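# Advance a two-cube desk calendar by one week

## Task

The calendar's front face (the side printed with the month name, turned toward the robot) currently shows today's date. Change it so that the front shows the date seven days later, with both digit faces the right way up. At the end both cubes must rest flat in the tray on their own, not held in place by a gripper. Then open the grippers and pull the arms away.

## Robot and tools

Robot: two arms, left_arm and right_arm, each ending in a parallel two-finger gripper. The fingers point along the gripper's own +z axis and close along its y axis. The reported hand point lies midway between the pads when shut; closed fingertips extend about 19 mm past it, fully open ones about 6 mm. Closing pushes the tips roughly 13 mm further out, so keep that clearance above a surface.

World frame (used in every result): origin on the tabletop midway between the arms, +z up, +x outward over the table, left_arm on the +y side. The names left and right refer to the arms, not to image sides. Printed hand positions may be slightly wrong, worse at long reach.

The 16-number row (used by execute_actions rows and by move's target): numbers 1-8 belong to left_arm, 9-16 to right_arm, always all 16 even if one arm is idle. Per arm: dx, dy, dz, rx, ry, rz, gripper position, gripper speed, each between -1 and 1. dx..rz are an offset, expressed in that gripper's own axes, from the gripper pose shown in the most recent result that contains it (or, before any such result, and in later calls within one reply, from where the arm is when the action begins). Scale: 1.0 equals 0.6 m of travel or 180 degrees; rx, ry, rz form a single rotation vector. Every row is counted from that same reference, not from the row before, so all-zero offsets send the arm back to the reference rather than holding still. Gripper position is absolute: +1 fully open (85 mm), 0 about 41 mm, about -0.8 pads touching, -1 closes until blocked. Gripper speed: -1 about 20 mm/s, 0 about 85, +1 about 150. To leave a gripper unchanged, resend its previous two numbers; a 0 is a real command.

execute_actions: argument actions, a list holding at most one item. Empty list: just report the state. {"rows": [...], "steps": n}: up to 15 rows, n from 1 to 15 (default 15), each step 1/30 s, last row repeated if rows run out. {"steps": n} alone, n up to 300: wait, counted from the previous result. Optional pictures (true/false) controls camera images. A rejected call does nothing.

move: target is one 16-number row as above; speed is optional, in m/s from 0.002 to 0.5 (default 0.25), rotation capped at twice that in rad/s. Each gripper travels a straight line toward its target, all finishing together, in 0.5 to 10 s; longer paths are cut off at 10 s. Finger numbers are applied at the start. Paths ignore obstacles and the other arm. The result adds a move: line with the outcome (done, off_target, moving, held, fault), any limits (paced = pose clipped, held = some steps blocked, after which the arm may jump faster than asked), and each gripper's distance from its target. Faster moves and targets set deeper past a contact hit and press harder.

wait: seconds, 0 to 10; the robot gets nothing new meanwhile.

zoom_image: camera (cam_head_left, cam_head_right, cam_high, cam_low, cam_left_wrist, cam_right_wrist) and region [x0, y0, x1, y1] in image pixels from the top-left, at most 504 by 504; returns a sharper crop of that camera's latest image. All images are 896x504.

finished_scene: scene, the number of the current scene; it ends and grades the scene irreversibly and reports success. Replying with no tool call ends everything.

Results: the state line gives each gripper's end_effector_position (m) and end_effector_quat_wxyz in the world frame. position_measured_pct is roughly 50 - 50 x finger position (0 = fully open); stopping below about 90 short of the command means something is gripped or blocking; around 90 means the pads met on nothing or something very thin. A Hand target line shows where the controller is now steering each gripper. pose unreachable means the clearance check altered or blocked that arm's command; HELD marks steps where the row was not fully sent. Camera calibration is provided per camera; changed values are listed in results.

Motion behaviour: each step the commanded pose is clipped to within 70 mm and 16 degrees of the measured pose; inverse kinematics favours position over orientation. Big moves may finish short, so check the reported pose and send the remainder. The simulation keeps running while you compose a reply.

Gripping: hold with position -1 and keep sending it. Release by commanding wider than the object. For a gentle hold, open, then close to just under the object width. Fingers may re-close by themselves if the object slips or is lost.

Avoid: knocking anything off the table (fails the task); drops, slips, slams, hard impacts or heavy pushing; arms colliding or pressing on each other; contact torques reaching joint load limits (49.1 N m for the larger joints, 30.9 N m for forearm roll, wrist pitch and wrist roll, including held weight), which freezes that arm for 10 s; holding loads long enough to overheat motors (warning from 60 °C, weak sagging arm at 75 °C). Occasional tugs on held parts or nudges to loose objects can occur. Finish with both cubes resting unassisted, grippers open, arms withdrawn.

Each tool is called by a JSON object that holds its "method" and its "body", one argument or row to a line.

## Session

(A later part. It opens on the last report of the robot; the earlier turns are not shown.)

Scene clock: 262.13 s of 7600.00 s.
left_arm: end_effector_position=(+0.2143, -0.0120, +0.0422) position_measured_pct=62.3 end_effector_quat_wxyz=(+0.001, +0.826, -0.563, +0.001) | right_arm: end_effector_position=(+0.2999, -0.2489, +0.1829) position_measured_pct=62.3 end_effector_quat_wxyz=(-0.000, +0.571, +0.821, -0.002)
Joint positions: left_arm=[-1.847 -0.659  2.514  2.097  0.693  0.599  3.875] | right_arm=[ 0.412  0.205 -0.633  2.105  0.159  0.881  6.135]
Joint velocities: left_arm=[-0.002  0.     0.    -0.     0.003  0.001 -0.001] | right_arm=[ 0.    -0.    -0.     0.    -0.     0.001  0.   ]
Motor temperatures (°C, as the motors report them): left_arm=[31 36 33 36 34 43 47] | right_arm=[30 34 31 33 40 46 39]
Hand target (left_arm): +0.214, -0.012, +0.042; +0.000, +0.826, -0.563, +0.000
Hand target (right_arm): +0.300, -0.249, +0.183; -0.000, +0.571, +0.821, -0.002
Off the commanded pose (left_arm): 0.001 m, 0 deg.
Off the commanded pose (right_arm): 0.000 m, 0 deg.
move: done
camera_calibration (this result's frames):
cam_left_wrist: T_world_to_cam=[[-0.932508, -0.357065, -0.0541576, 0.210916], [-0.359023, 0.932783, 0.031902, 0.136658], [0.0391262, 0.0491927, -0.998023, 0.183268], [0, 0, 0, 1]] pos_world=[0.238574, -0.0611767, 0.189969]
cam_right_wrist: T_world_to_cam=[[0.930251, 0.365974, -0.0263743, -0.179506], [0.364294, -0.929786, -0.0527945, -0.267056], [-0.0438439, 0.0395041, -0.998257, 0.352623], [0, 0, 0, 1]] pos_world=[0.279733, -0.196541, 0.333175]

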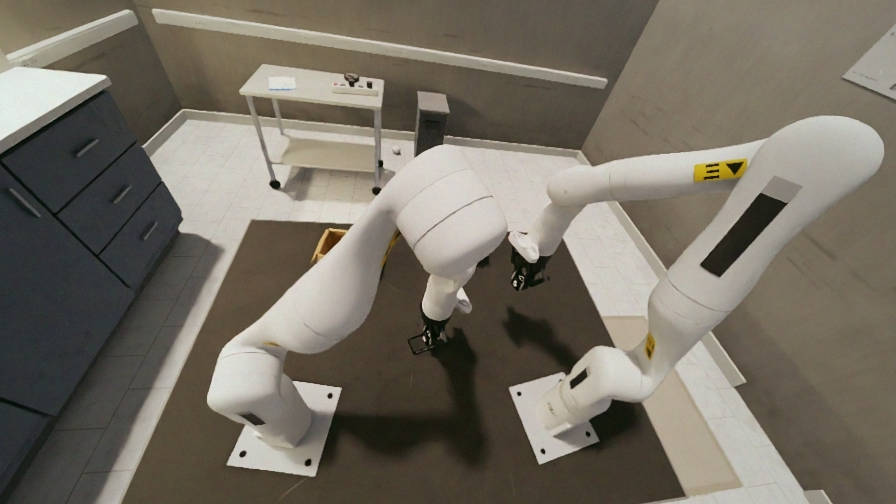

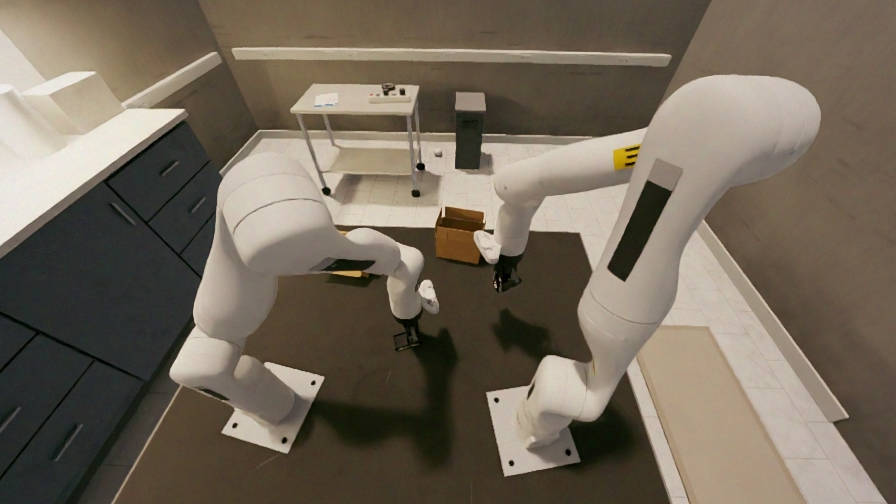

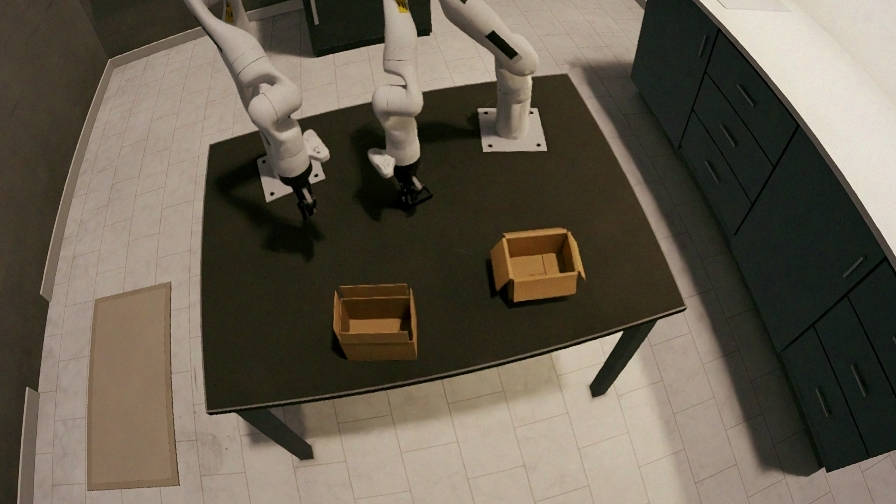

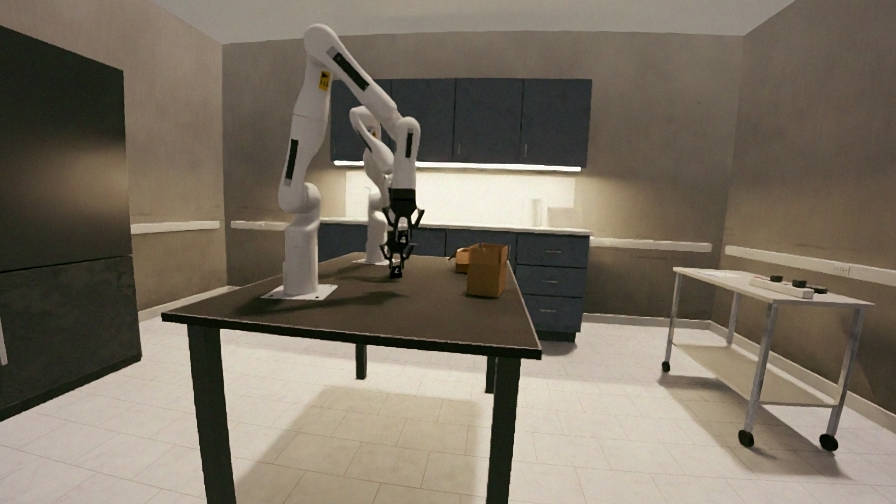

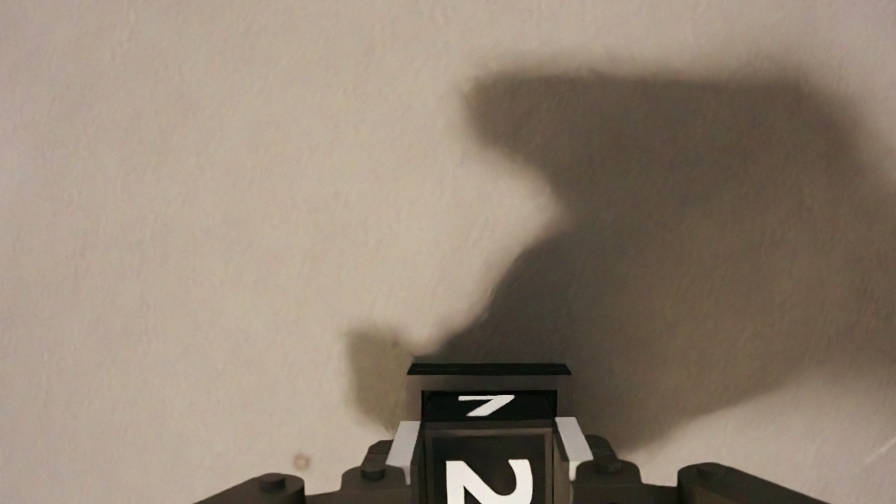

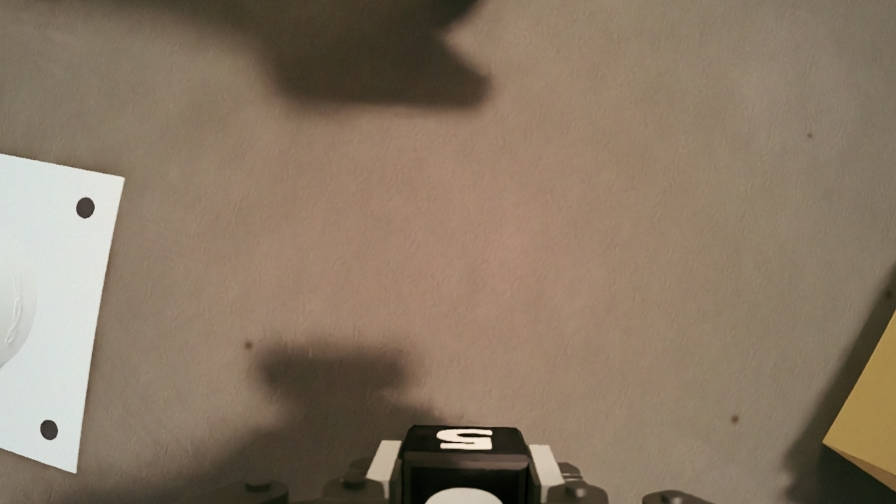

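{"method": "move", "body": {
  "target": [0.0028,0,0.003,0,0,0,-1,0,0,0,0,0,0,0,-1,0],
  "speed": 0.01
}}

{"method": "execute_actions", "body": {
  "actions": [
    {"rows":[[0,0,0,0,0,0,0.2,-0.5,0,0,0,0,0,0,-1,0]],"steps":15}
  ],
  "pictures": false
}}

{"method": "move", "body": {
  "target": [0,0,-0.13,0,0,0,0.2,0,0,0,0,0,0,0,-1,0],
  "speed": 0.15
}}

{"method": "zoom_image", "body": {
  "camera": "cam_left_wrist",
  "region": [380,280,600,504]
}}

Scene clock: 266.27 s of 7600.00 s.
left_arm: end_effector_position=(+0.2150, -0.0135, +0.0421) position_measured_pct=62.3 end_effector_quat_wxyz=(+0.002, +0.826, -0.563, +0.001) | right_arm: end_effector_position=(+0.2999, -0.2489, +0.1829) position_measured_pct=62.3 end_effector_quat_wxyz=(-0.000, +0.571, +0.821, -0.002)
Joint positions: left_arm=[-1.851 -0.66   2.516  2.093  0.696  0.6    3.874] | right_arm=[ 0.412  0.205 -0.633  2.105  0.159  0.881  6.135]
Joint velocities: left_arm=[-0.001 -0.002  0.001  0.001 -0.    -0.001 -0.001] | right_arm=[-0.001 -0.     0.    -0.    -0.     0.    -0.   ]
Motor temperatures (°C, as the motors report them): left_arm=[31 36 33 36 34 43 47] | right_arm=[30 34 31 33 40 46 39]
Hand target (left_arm): +0.215, -0.014, +0.040; +0.001, +0.826, -0.563, +0.001
Hand target (right_arm): +0.300, -0.249, +0.183; -0.000, +0.571, +0.821, -0.002
Off the commanded pose (left_arm): 0.002 m, 0 deg.
Off the commanded pose (right_arm): 0.000 m, 0 deg.
After step 90, 0.43 s passed at rest.
move: done
camera_calibration (this result's frames):
cam_left_wrist: T_world_to_cam=[[-0.932282, -0.357896, -0.052536, 0.210857], [-0.359694, 0.932596, 0.0297653, 0.138542], [0.038342, 0.0466466, -0.998175, 0.183325], [0, 0, 0, 1]] pos_world=[0.239382, -0.0622906, 0.189944]
cam_right_wrist: T_world_to_cam=[[0.930251, 0.365974, -0.0263722, -0.179507], [0.364294, -0.929786, -0.0527951, -0.267056], [-0.0438421, 0.0395055, -0.998257, 0.352623], [0, 0, 0, 1]] pos_world=[0.279734, -0.196541, 0.333175]

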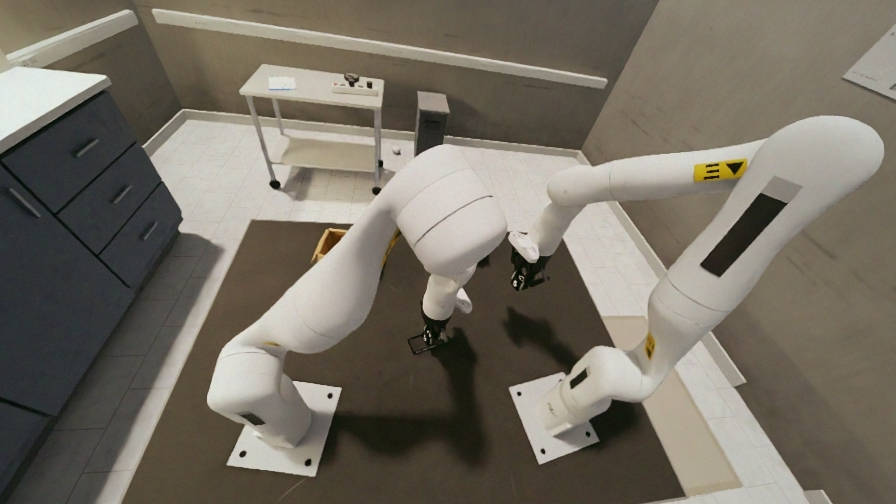

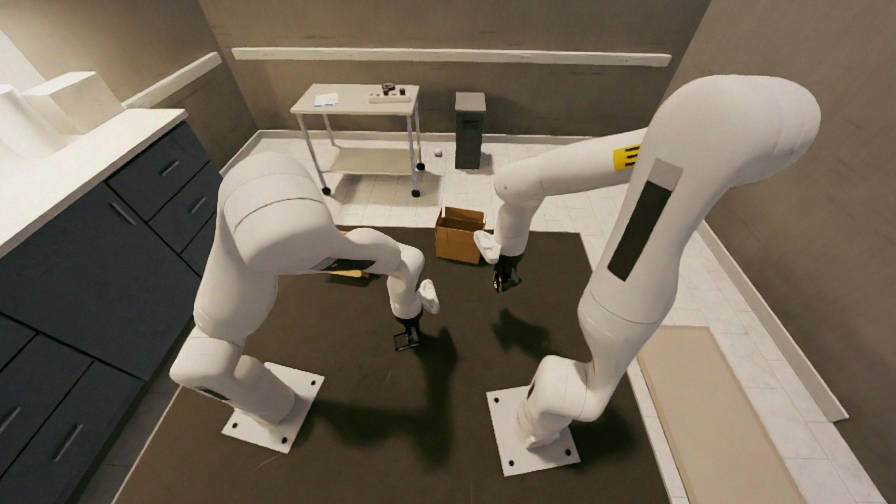

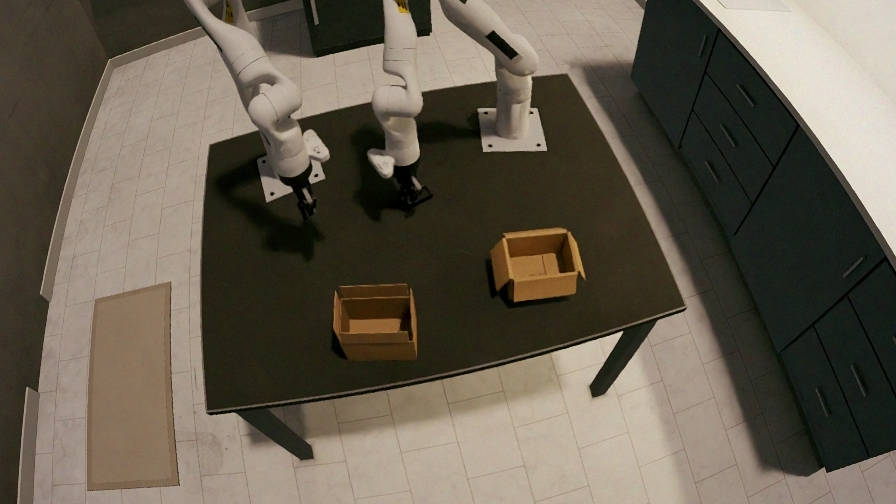

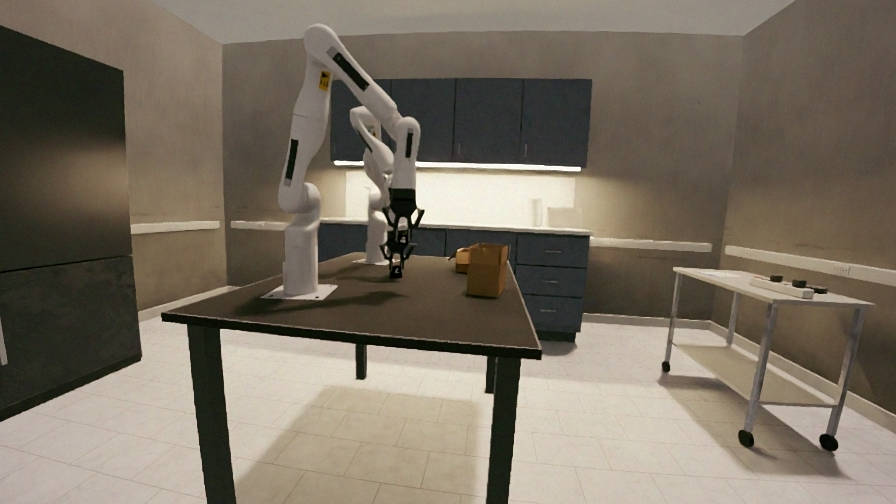

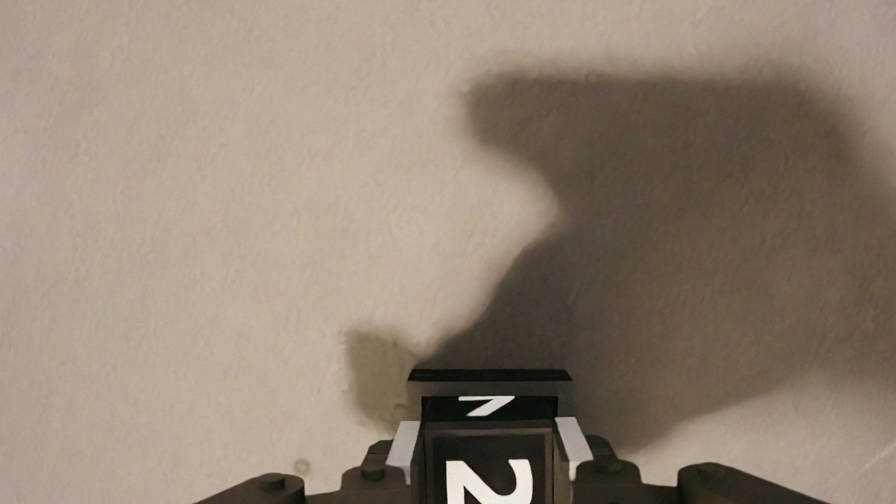

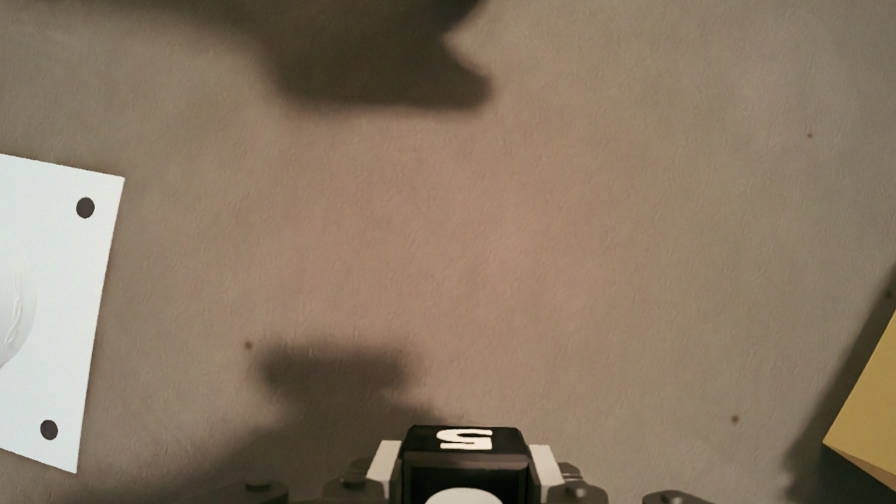

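Scene clock: 266.77 s of 7600.00 s.
left_arm: end_effector_position=(+0.2150, -0.0135, +0.0421) position_measured_pct=40.9 end_effector_quat_wxyz=(+0.002, +0.826, -0.563, +0.001) | right_arm: end_effector_position=(+0.2999, -0.2489, +0.1829) position_measured_pct=62.3 end_effector_quat_wxyz=(-0.000, +0.571, +0.821, -0.002)
Joint positions: left_arm=[-1.851 -0.66   2.516  2.093  0.695  0.599  3.874] | right_arm=[ 0.412  0.205 -0.633  2.105  0.159  0.881  6.135]
Joint velocities: left_arm=[0.001 0.    0.    0.002 0.001 0.    0.   ] | right_arm=[-0.001 -0.    -0.001  0.     0.    -0.     0.   ]
Motor temperatures (°C, as the motors report them): left_arm=[31 36 33 36 34 43 47] | right_arm=[30 34 31 33 40 46 39]
Hand target (left_arm): +0.215, -0.014, +0.042; +0.002, +0.826, -0.563, +0.001
Hand target (right_arm): +0.300, -0.249, +0.183; -0.000, +0.571, +0.821, -0.002
Off the commanded pose (left_arm): 0.000 m, 0 deg.
Off the commanded pose (right_arm): 0.000 m, 0 deg.
Steps of this call (steps 1 to 15: all 15 steps of this action). Readings (end_effector_position | what the end effector reports):
1: left_arm (+0.2150, -0.0136, +0.0425) | right_arm (+0.2999, -0.2489, +0.1829) | left_arm position_measured_pct=62.3 | right_arm position_measured_pct=62.3
2: left_arm (+0.2150, -0.0139, +0.0431) | right_arm (+0.2999, -0.2489, +0.1829) | left_arm position_measured_pct=62.3 | right_arm position_measured_pct=62.3
4: left_arm (+0.2151, -0.0138, +0.0426) | right_arm (+0.2999, -0.2489, +0.1829) | left_arm position_measured_pct=59.1 | right_arm position_measured_pct=62.3
8: left_arm (+0.2150, -0.0136, +0.0422) | right_arm (+0.2999, -0.2489, +0.1829) | left_arm position_measured_pct=52.4 | right_arm position_measured_pct=62.3
15: the state above

Scene clock: 267.93 s of 7600.00 s.
left_arm: end_effector_position=(+0.2150, -0.0129, +0.1200) position_measured_pct=40.1 end_effector_quat_wxyz=(+0.002, +0.827, -0.563, +0.001) | right_arm: end_effector_position=(+0.2999, -0.2489, +0.1829) position_measured_pct=62.3 end_effector_quat_wxyz=(-0.000, +0.571, +0.821, -0.002)
Joint positions: left_arm=[-1.728 -0.503  2.36   2.026  0.495  0.804  4.044] | right_arm=[ 0.412  0.205 -0.633  2.105  0.159  0.881  6.135]
Joint velocities: left_arm=[ 0.003  0.005  0.002 -0.001 -0.001 -0.     0.002] | right_arm=[ 0.    -0.    -0.    -0.     0.    -0.002  0.   ]
Motor temperatures (°C, as the motors report them): left_arm=[31 36 33 36 34 43 47] | right_arm=[30 34 31 33 40 46 39]
Hand target (left_arm): +0.215, -0.013, +0.120; +0.002, +0.826, -0.563, +0.001
Hand target (right_arm): +0.300, -0.249, +0.183; -0.000, +0.571, +0.821, -0.002
Off the commanded pose (left_arm): 0.000 m, 0 deg.
Off the commanded pose (right_arm): 0.000 m, 0 deg.
move: done
camera_calibration (this result's frames):
cam_left_wrist: T_world_to_cam=[[-0.932112, -0.358317, -0.0526844, 0.215176], [-0.360146, 0.9324, 0.0303974, 0.135649], [0.0382311, 0.0473079, -0.998148, 0.261072], [0, 0, 0, 1]] pos_world=[0.239441, -0.0617289, 0.267802]
cam_right_wrist: T_world_to_cam=[[0.930251, 0.365974, -0.0263678, -0.179511], [0.364294, -0.929786, -0.0527964, -0.267056], [-0.0438386, 0.0395083, -0.998257, 0.352623], [0, 0, 0, 1]] pos_world=[0.279735, -0.19654, 0.333175]

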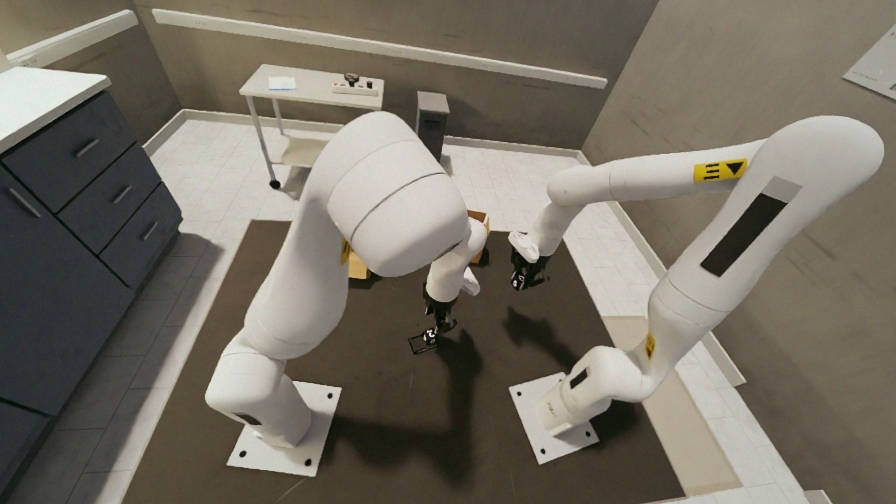

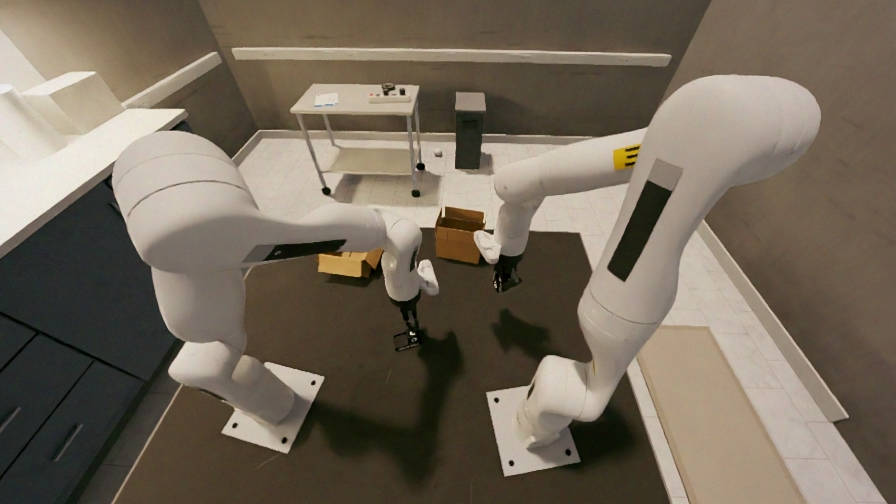

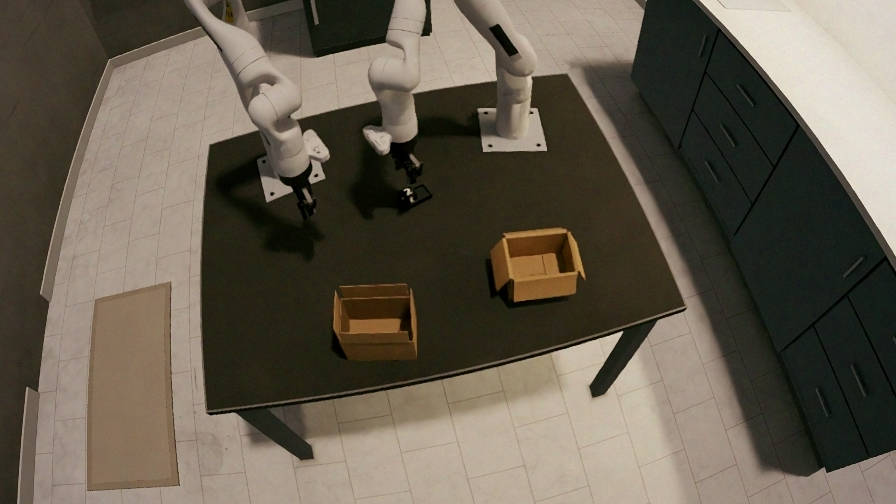

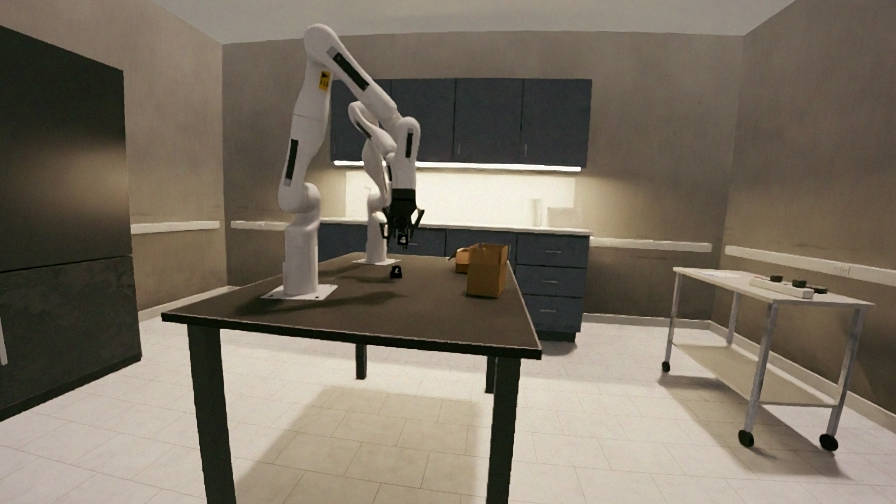

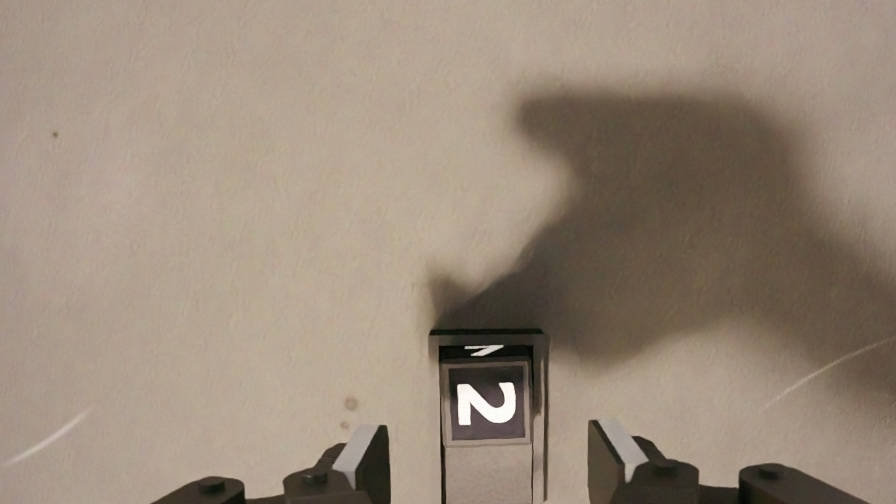

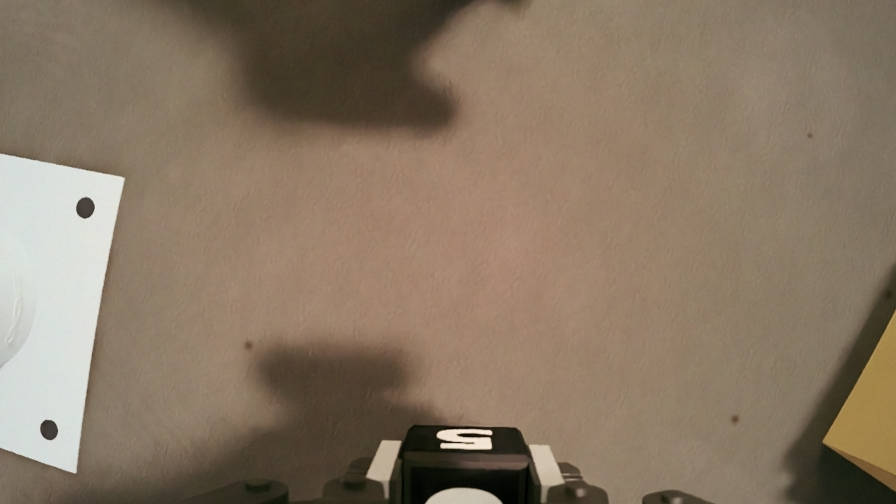

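Region (380, 280, 600, 504) of cam_left_wrist's 896x504 image, scaled by 2.250; it fills the left 495 columns of this view, and the rest is white.

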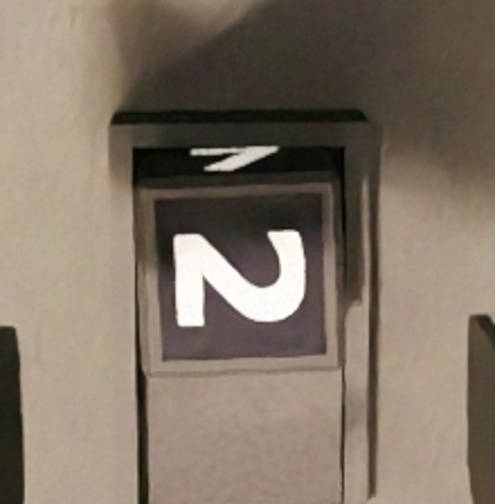

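{"method": "move", "body": {
  "target": [-0.464,-0.245,-0.13,0,0,0,0.2,0,0,0,0,0,0,0,-1,0],
  "speed": 0.35
}}

{"method": "move", "body": {
  "target": [0,0,0,0,0,0,0.2,0,0.48,0.0035,0.15,0,0,-0.0055,-1,0],
  "speed": 0.25
}}

{"method": "zoom_image", "body": {
  "camera": "cam_right_wrist",
  "region": [340,250,600,504]
}}

Scene clock: 273.93 s of 7600.00 s.
left_arm: end_effector_position=(+0.2505, +0.3002, +0.1964) position_measured_pct=40.1 end_effector_quat_wxyz=(+0.001, +0.826, -0.563, +0.000) | right_arm: end_effector_position=(+0.2999, -0.2489, +0.1829) position_measured_pct=62.3 end_effector_quat_wxyz=(-0.000, +0.571, +0.821, -0.002)
Joint positions: left_arm=[-2.035  0.164  2.01   2.315 -0.185  0.906  3.798] | right_arm=[ 0.412  0.205 -0.633  2.105  0.159  0.881  6.135]
Joint velocities: left_arm=[-0.007  0.018 -0.001  0.001 -0.002 -0.     0.002] | right_arm=[-0. -0.  0. -0.  0. -0. -0.]
Motor temperatures (°C, as the motors report them): left_arm=[31 36 33 36 34 43 47] | right_arm=[30 34 31 33 40 46 39]
Hand target (left_arm): +0.251, +0.300, +0.197; +0.002, +0.827, -0.563, +0.001
Hand target (right_arm): +0.300, -0.249, +0.183; -0.000, +0.571, +0.821, -0.002
Off the commanded pose (left_arm): 0.001 m, 0 deg.
Off the commanded pose (right_arm): 0.000 m, 0 deg.
After step 90, 1.50 s passed at rest.
move: done
camera_calibration (this result's frames):
cam_left_wrist: T_world_to_cam=[[-0.932392, -0.357681, -0.0520501, 0.36424], [-0.359545, 0.932575, 0.0321249, -0.146363], [0.0370501, 0.0486673, -0.998128, 0.32103], [0, 0, 0, 1]] pos_world=[0.275097, 0.251153, 0.344089]
cam_right_wrist: T_world_to_cam=[[0.930251, 0.365974, -0.0263658, -0.179512], [0.364295, -0.929786, -0.052797, -0.267055], [-0.0438369, 0.0395096, -0.998257, 0.352623], [0, 0, 0, 1]] pos_world=[0.279736, -0.19654, 0.333176]

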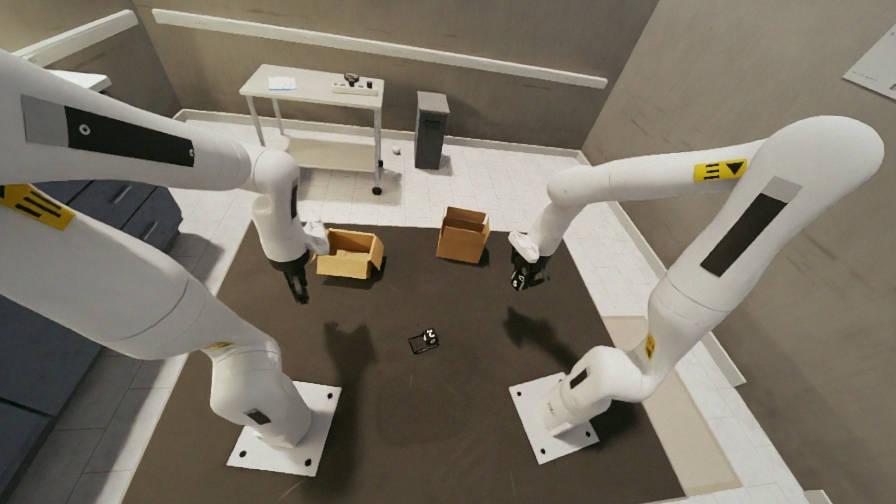

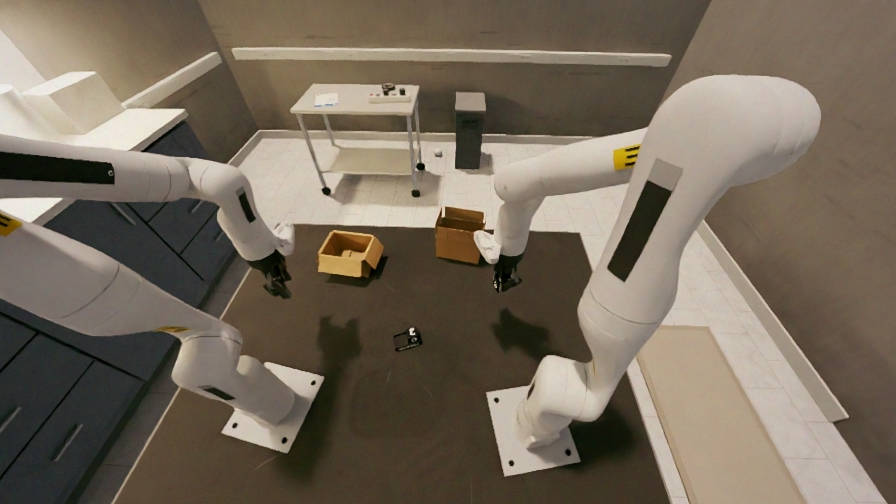

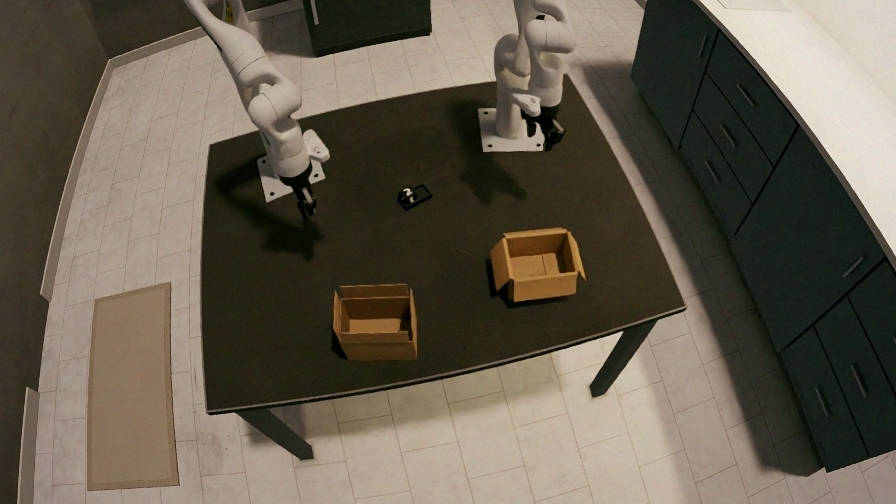

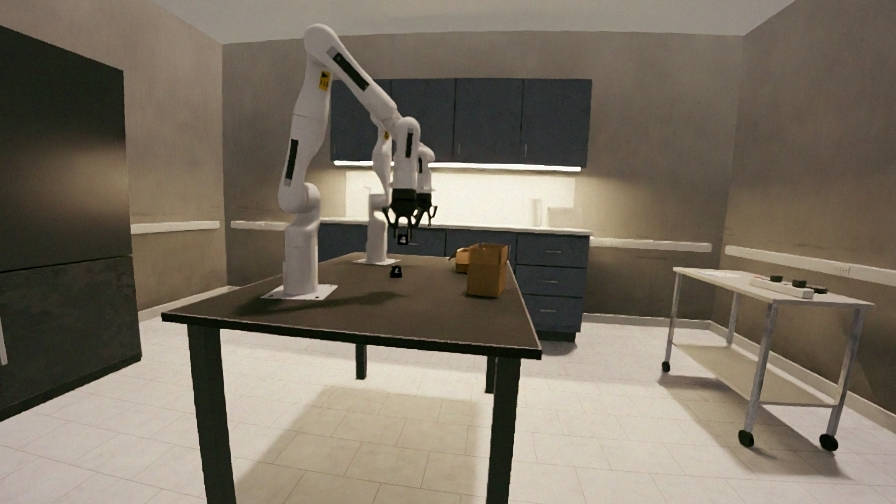

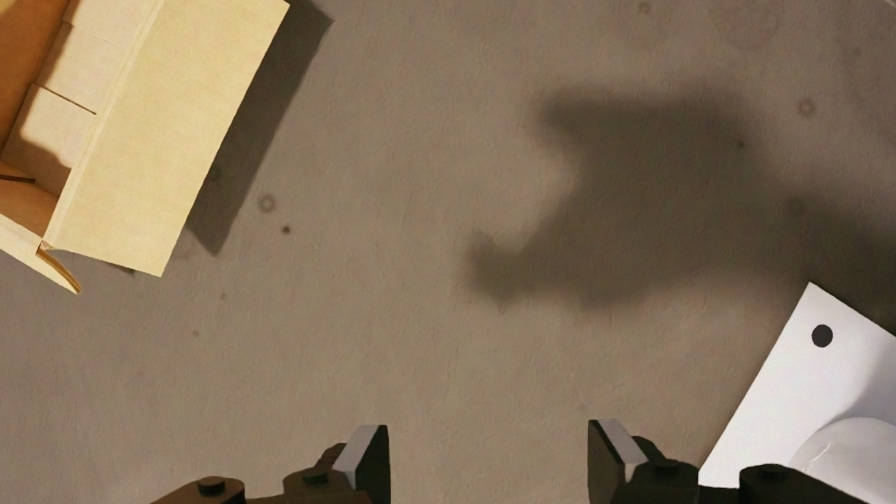

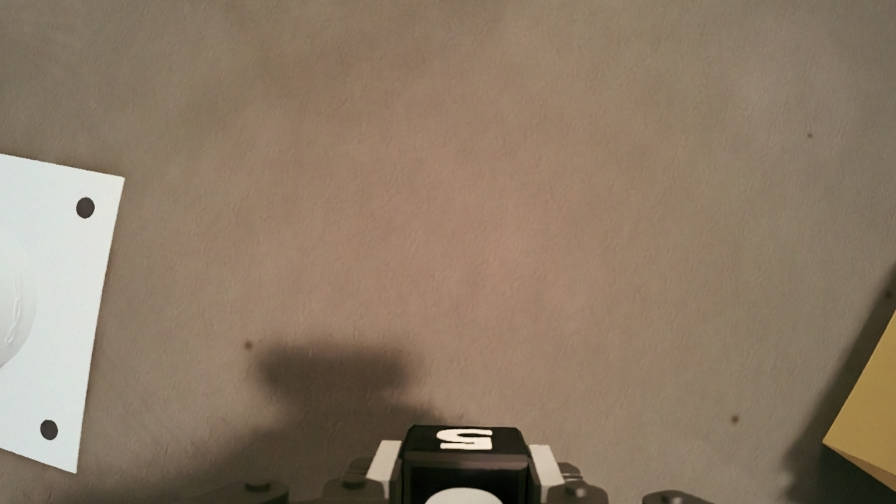

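Scene clock: 275.73 s of 7600.00 s.
left_arm: end_effector_position=(+0.2505, +0.3002, +0.1964) position_measured_pct=40.1 end_effector_quat_wxyz=(+0.001, +0.826, -0.563, +0.000) | right_arm: end_effector_position=(+0.2020, +0.0228, +0.0927) position_measured_pct=62.3 end_effector_quat_wxyz=(+0.000, +0.564, +0.826, -0.001)
Joint positions: left_arm=[-2.035  0.164  2.01   2.315 -0.185  0.906  3.798] | right_arm=[-0.481  0.58  -0.62   1.955  0.482  0.759  5.082]
Joint velocities: left_arm=[ 0.001  0.001 -0.     0.     0.001  0.001 -0.001] | right_arm=[-0.003  0.003 -0.001 -0.     0.002  0.002 -0.001]
Motor temperatures (°C, as the motors report them): left_arm=[31 36 33 36 34 43 47] | right_arm=[30 34 31 33 40 46 39]
Hand target (left_arm): +0.251, +0.300, +0.196; +0.001, +0.826, -0.563, +0.000
Hand target (right_arm): +0.202, +0.023, +0.093; +0.000, +0.564, +0.826, -0.001
Off the commanded pose (left_arm): 0.000 m, 0 deg.
Off the commanded pose (right_arm): 0.001 m, 0 deg.
move: done
camera_calibration (this result's frames):
cam_left_wrist: T_world_to_cam=[[-0.932392, -0.357682, -0.0520525, 0.364242], [-0.359545, 0.932574, 0.0321237, -0.146362], [0.0370528, 0.0486671, -0.998128, 0.32103], [0, 0, 0, 1]] pos_world=[0.275097, 0.251153, 0.34409]
cam_right_wrist: T_world_to_cam=[[0.924023, 0.381611, -0.0235468, -0.189628], [0.380042, -0.92347, -0.0526409, 0.0131542], [-0.0418331, 0.0396927, -0.998336, 0.247074], [0, 0, 0, 1]] pos_world=[0.180557, 0.0747046, 0.24289]

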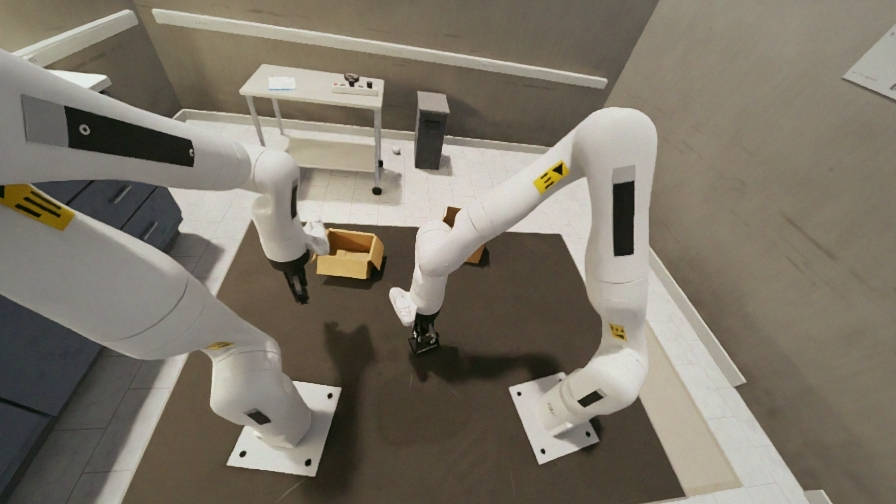

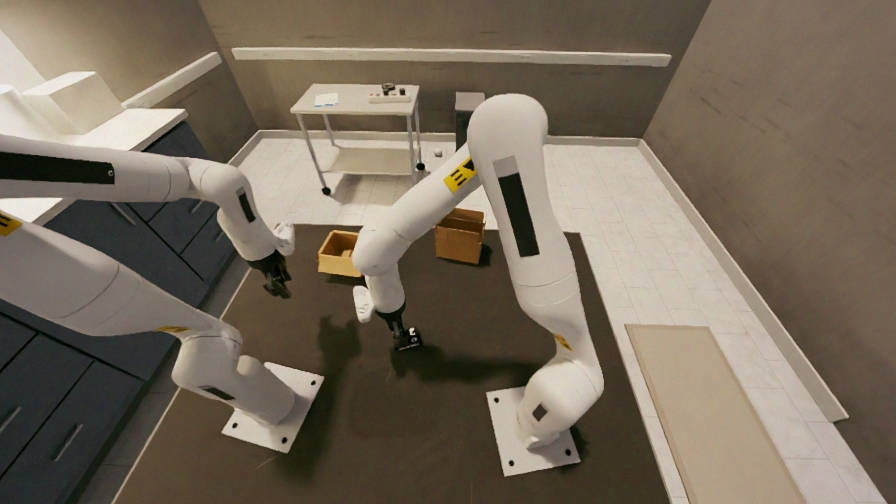

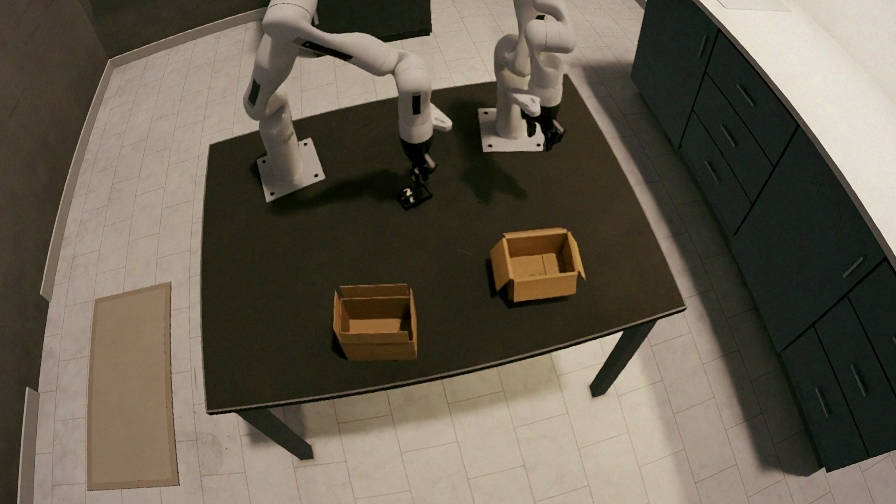

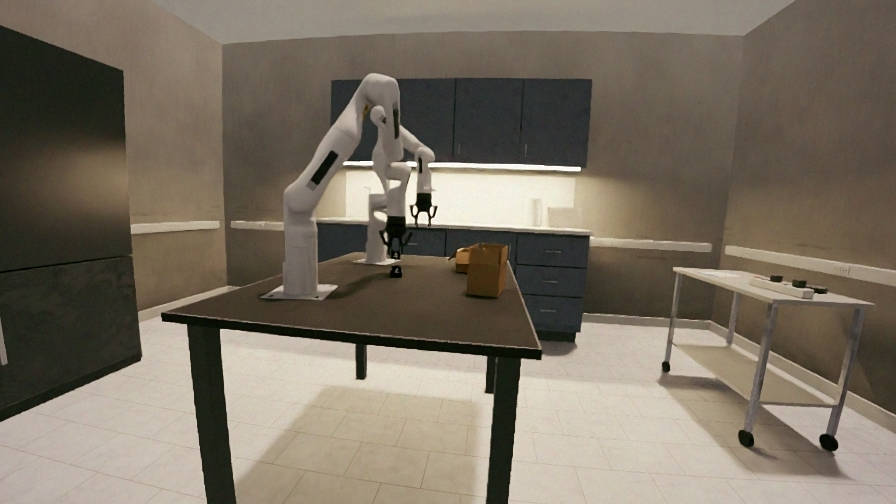

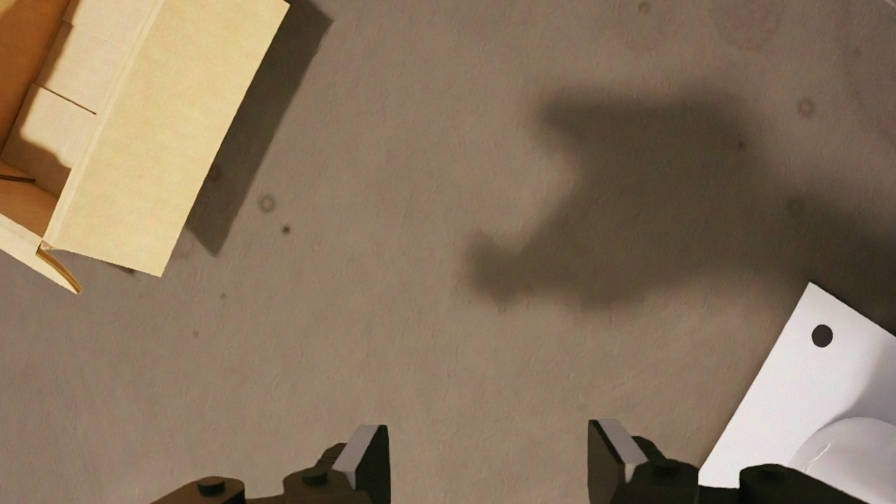

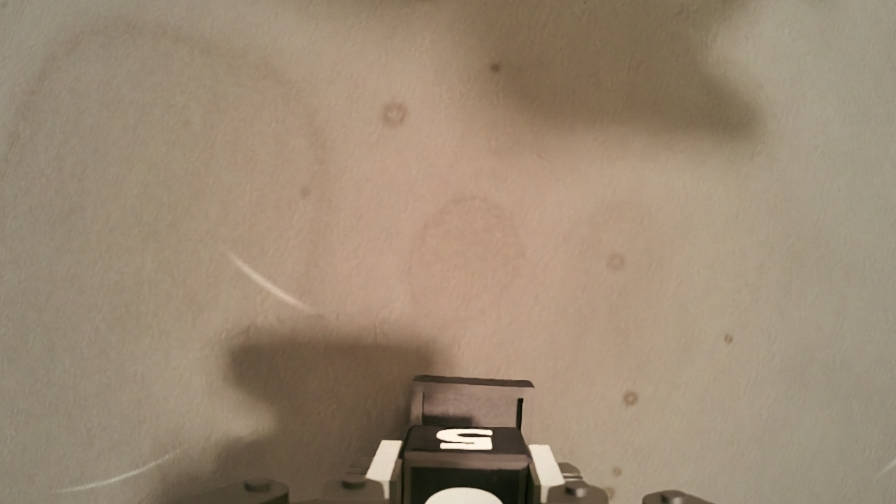

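Region (340, 250, 600, 504) of cam_right_wrist's 896x504 image, scaled by 1.938; it fills the top 492 rows of this view, and the rest is white.

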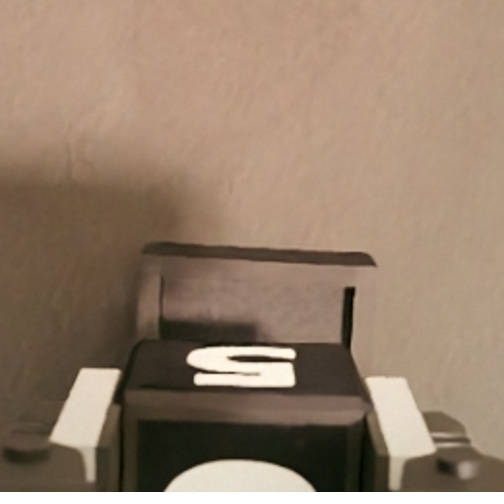

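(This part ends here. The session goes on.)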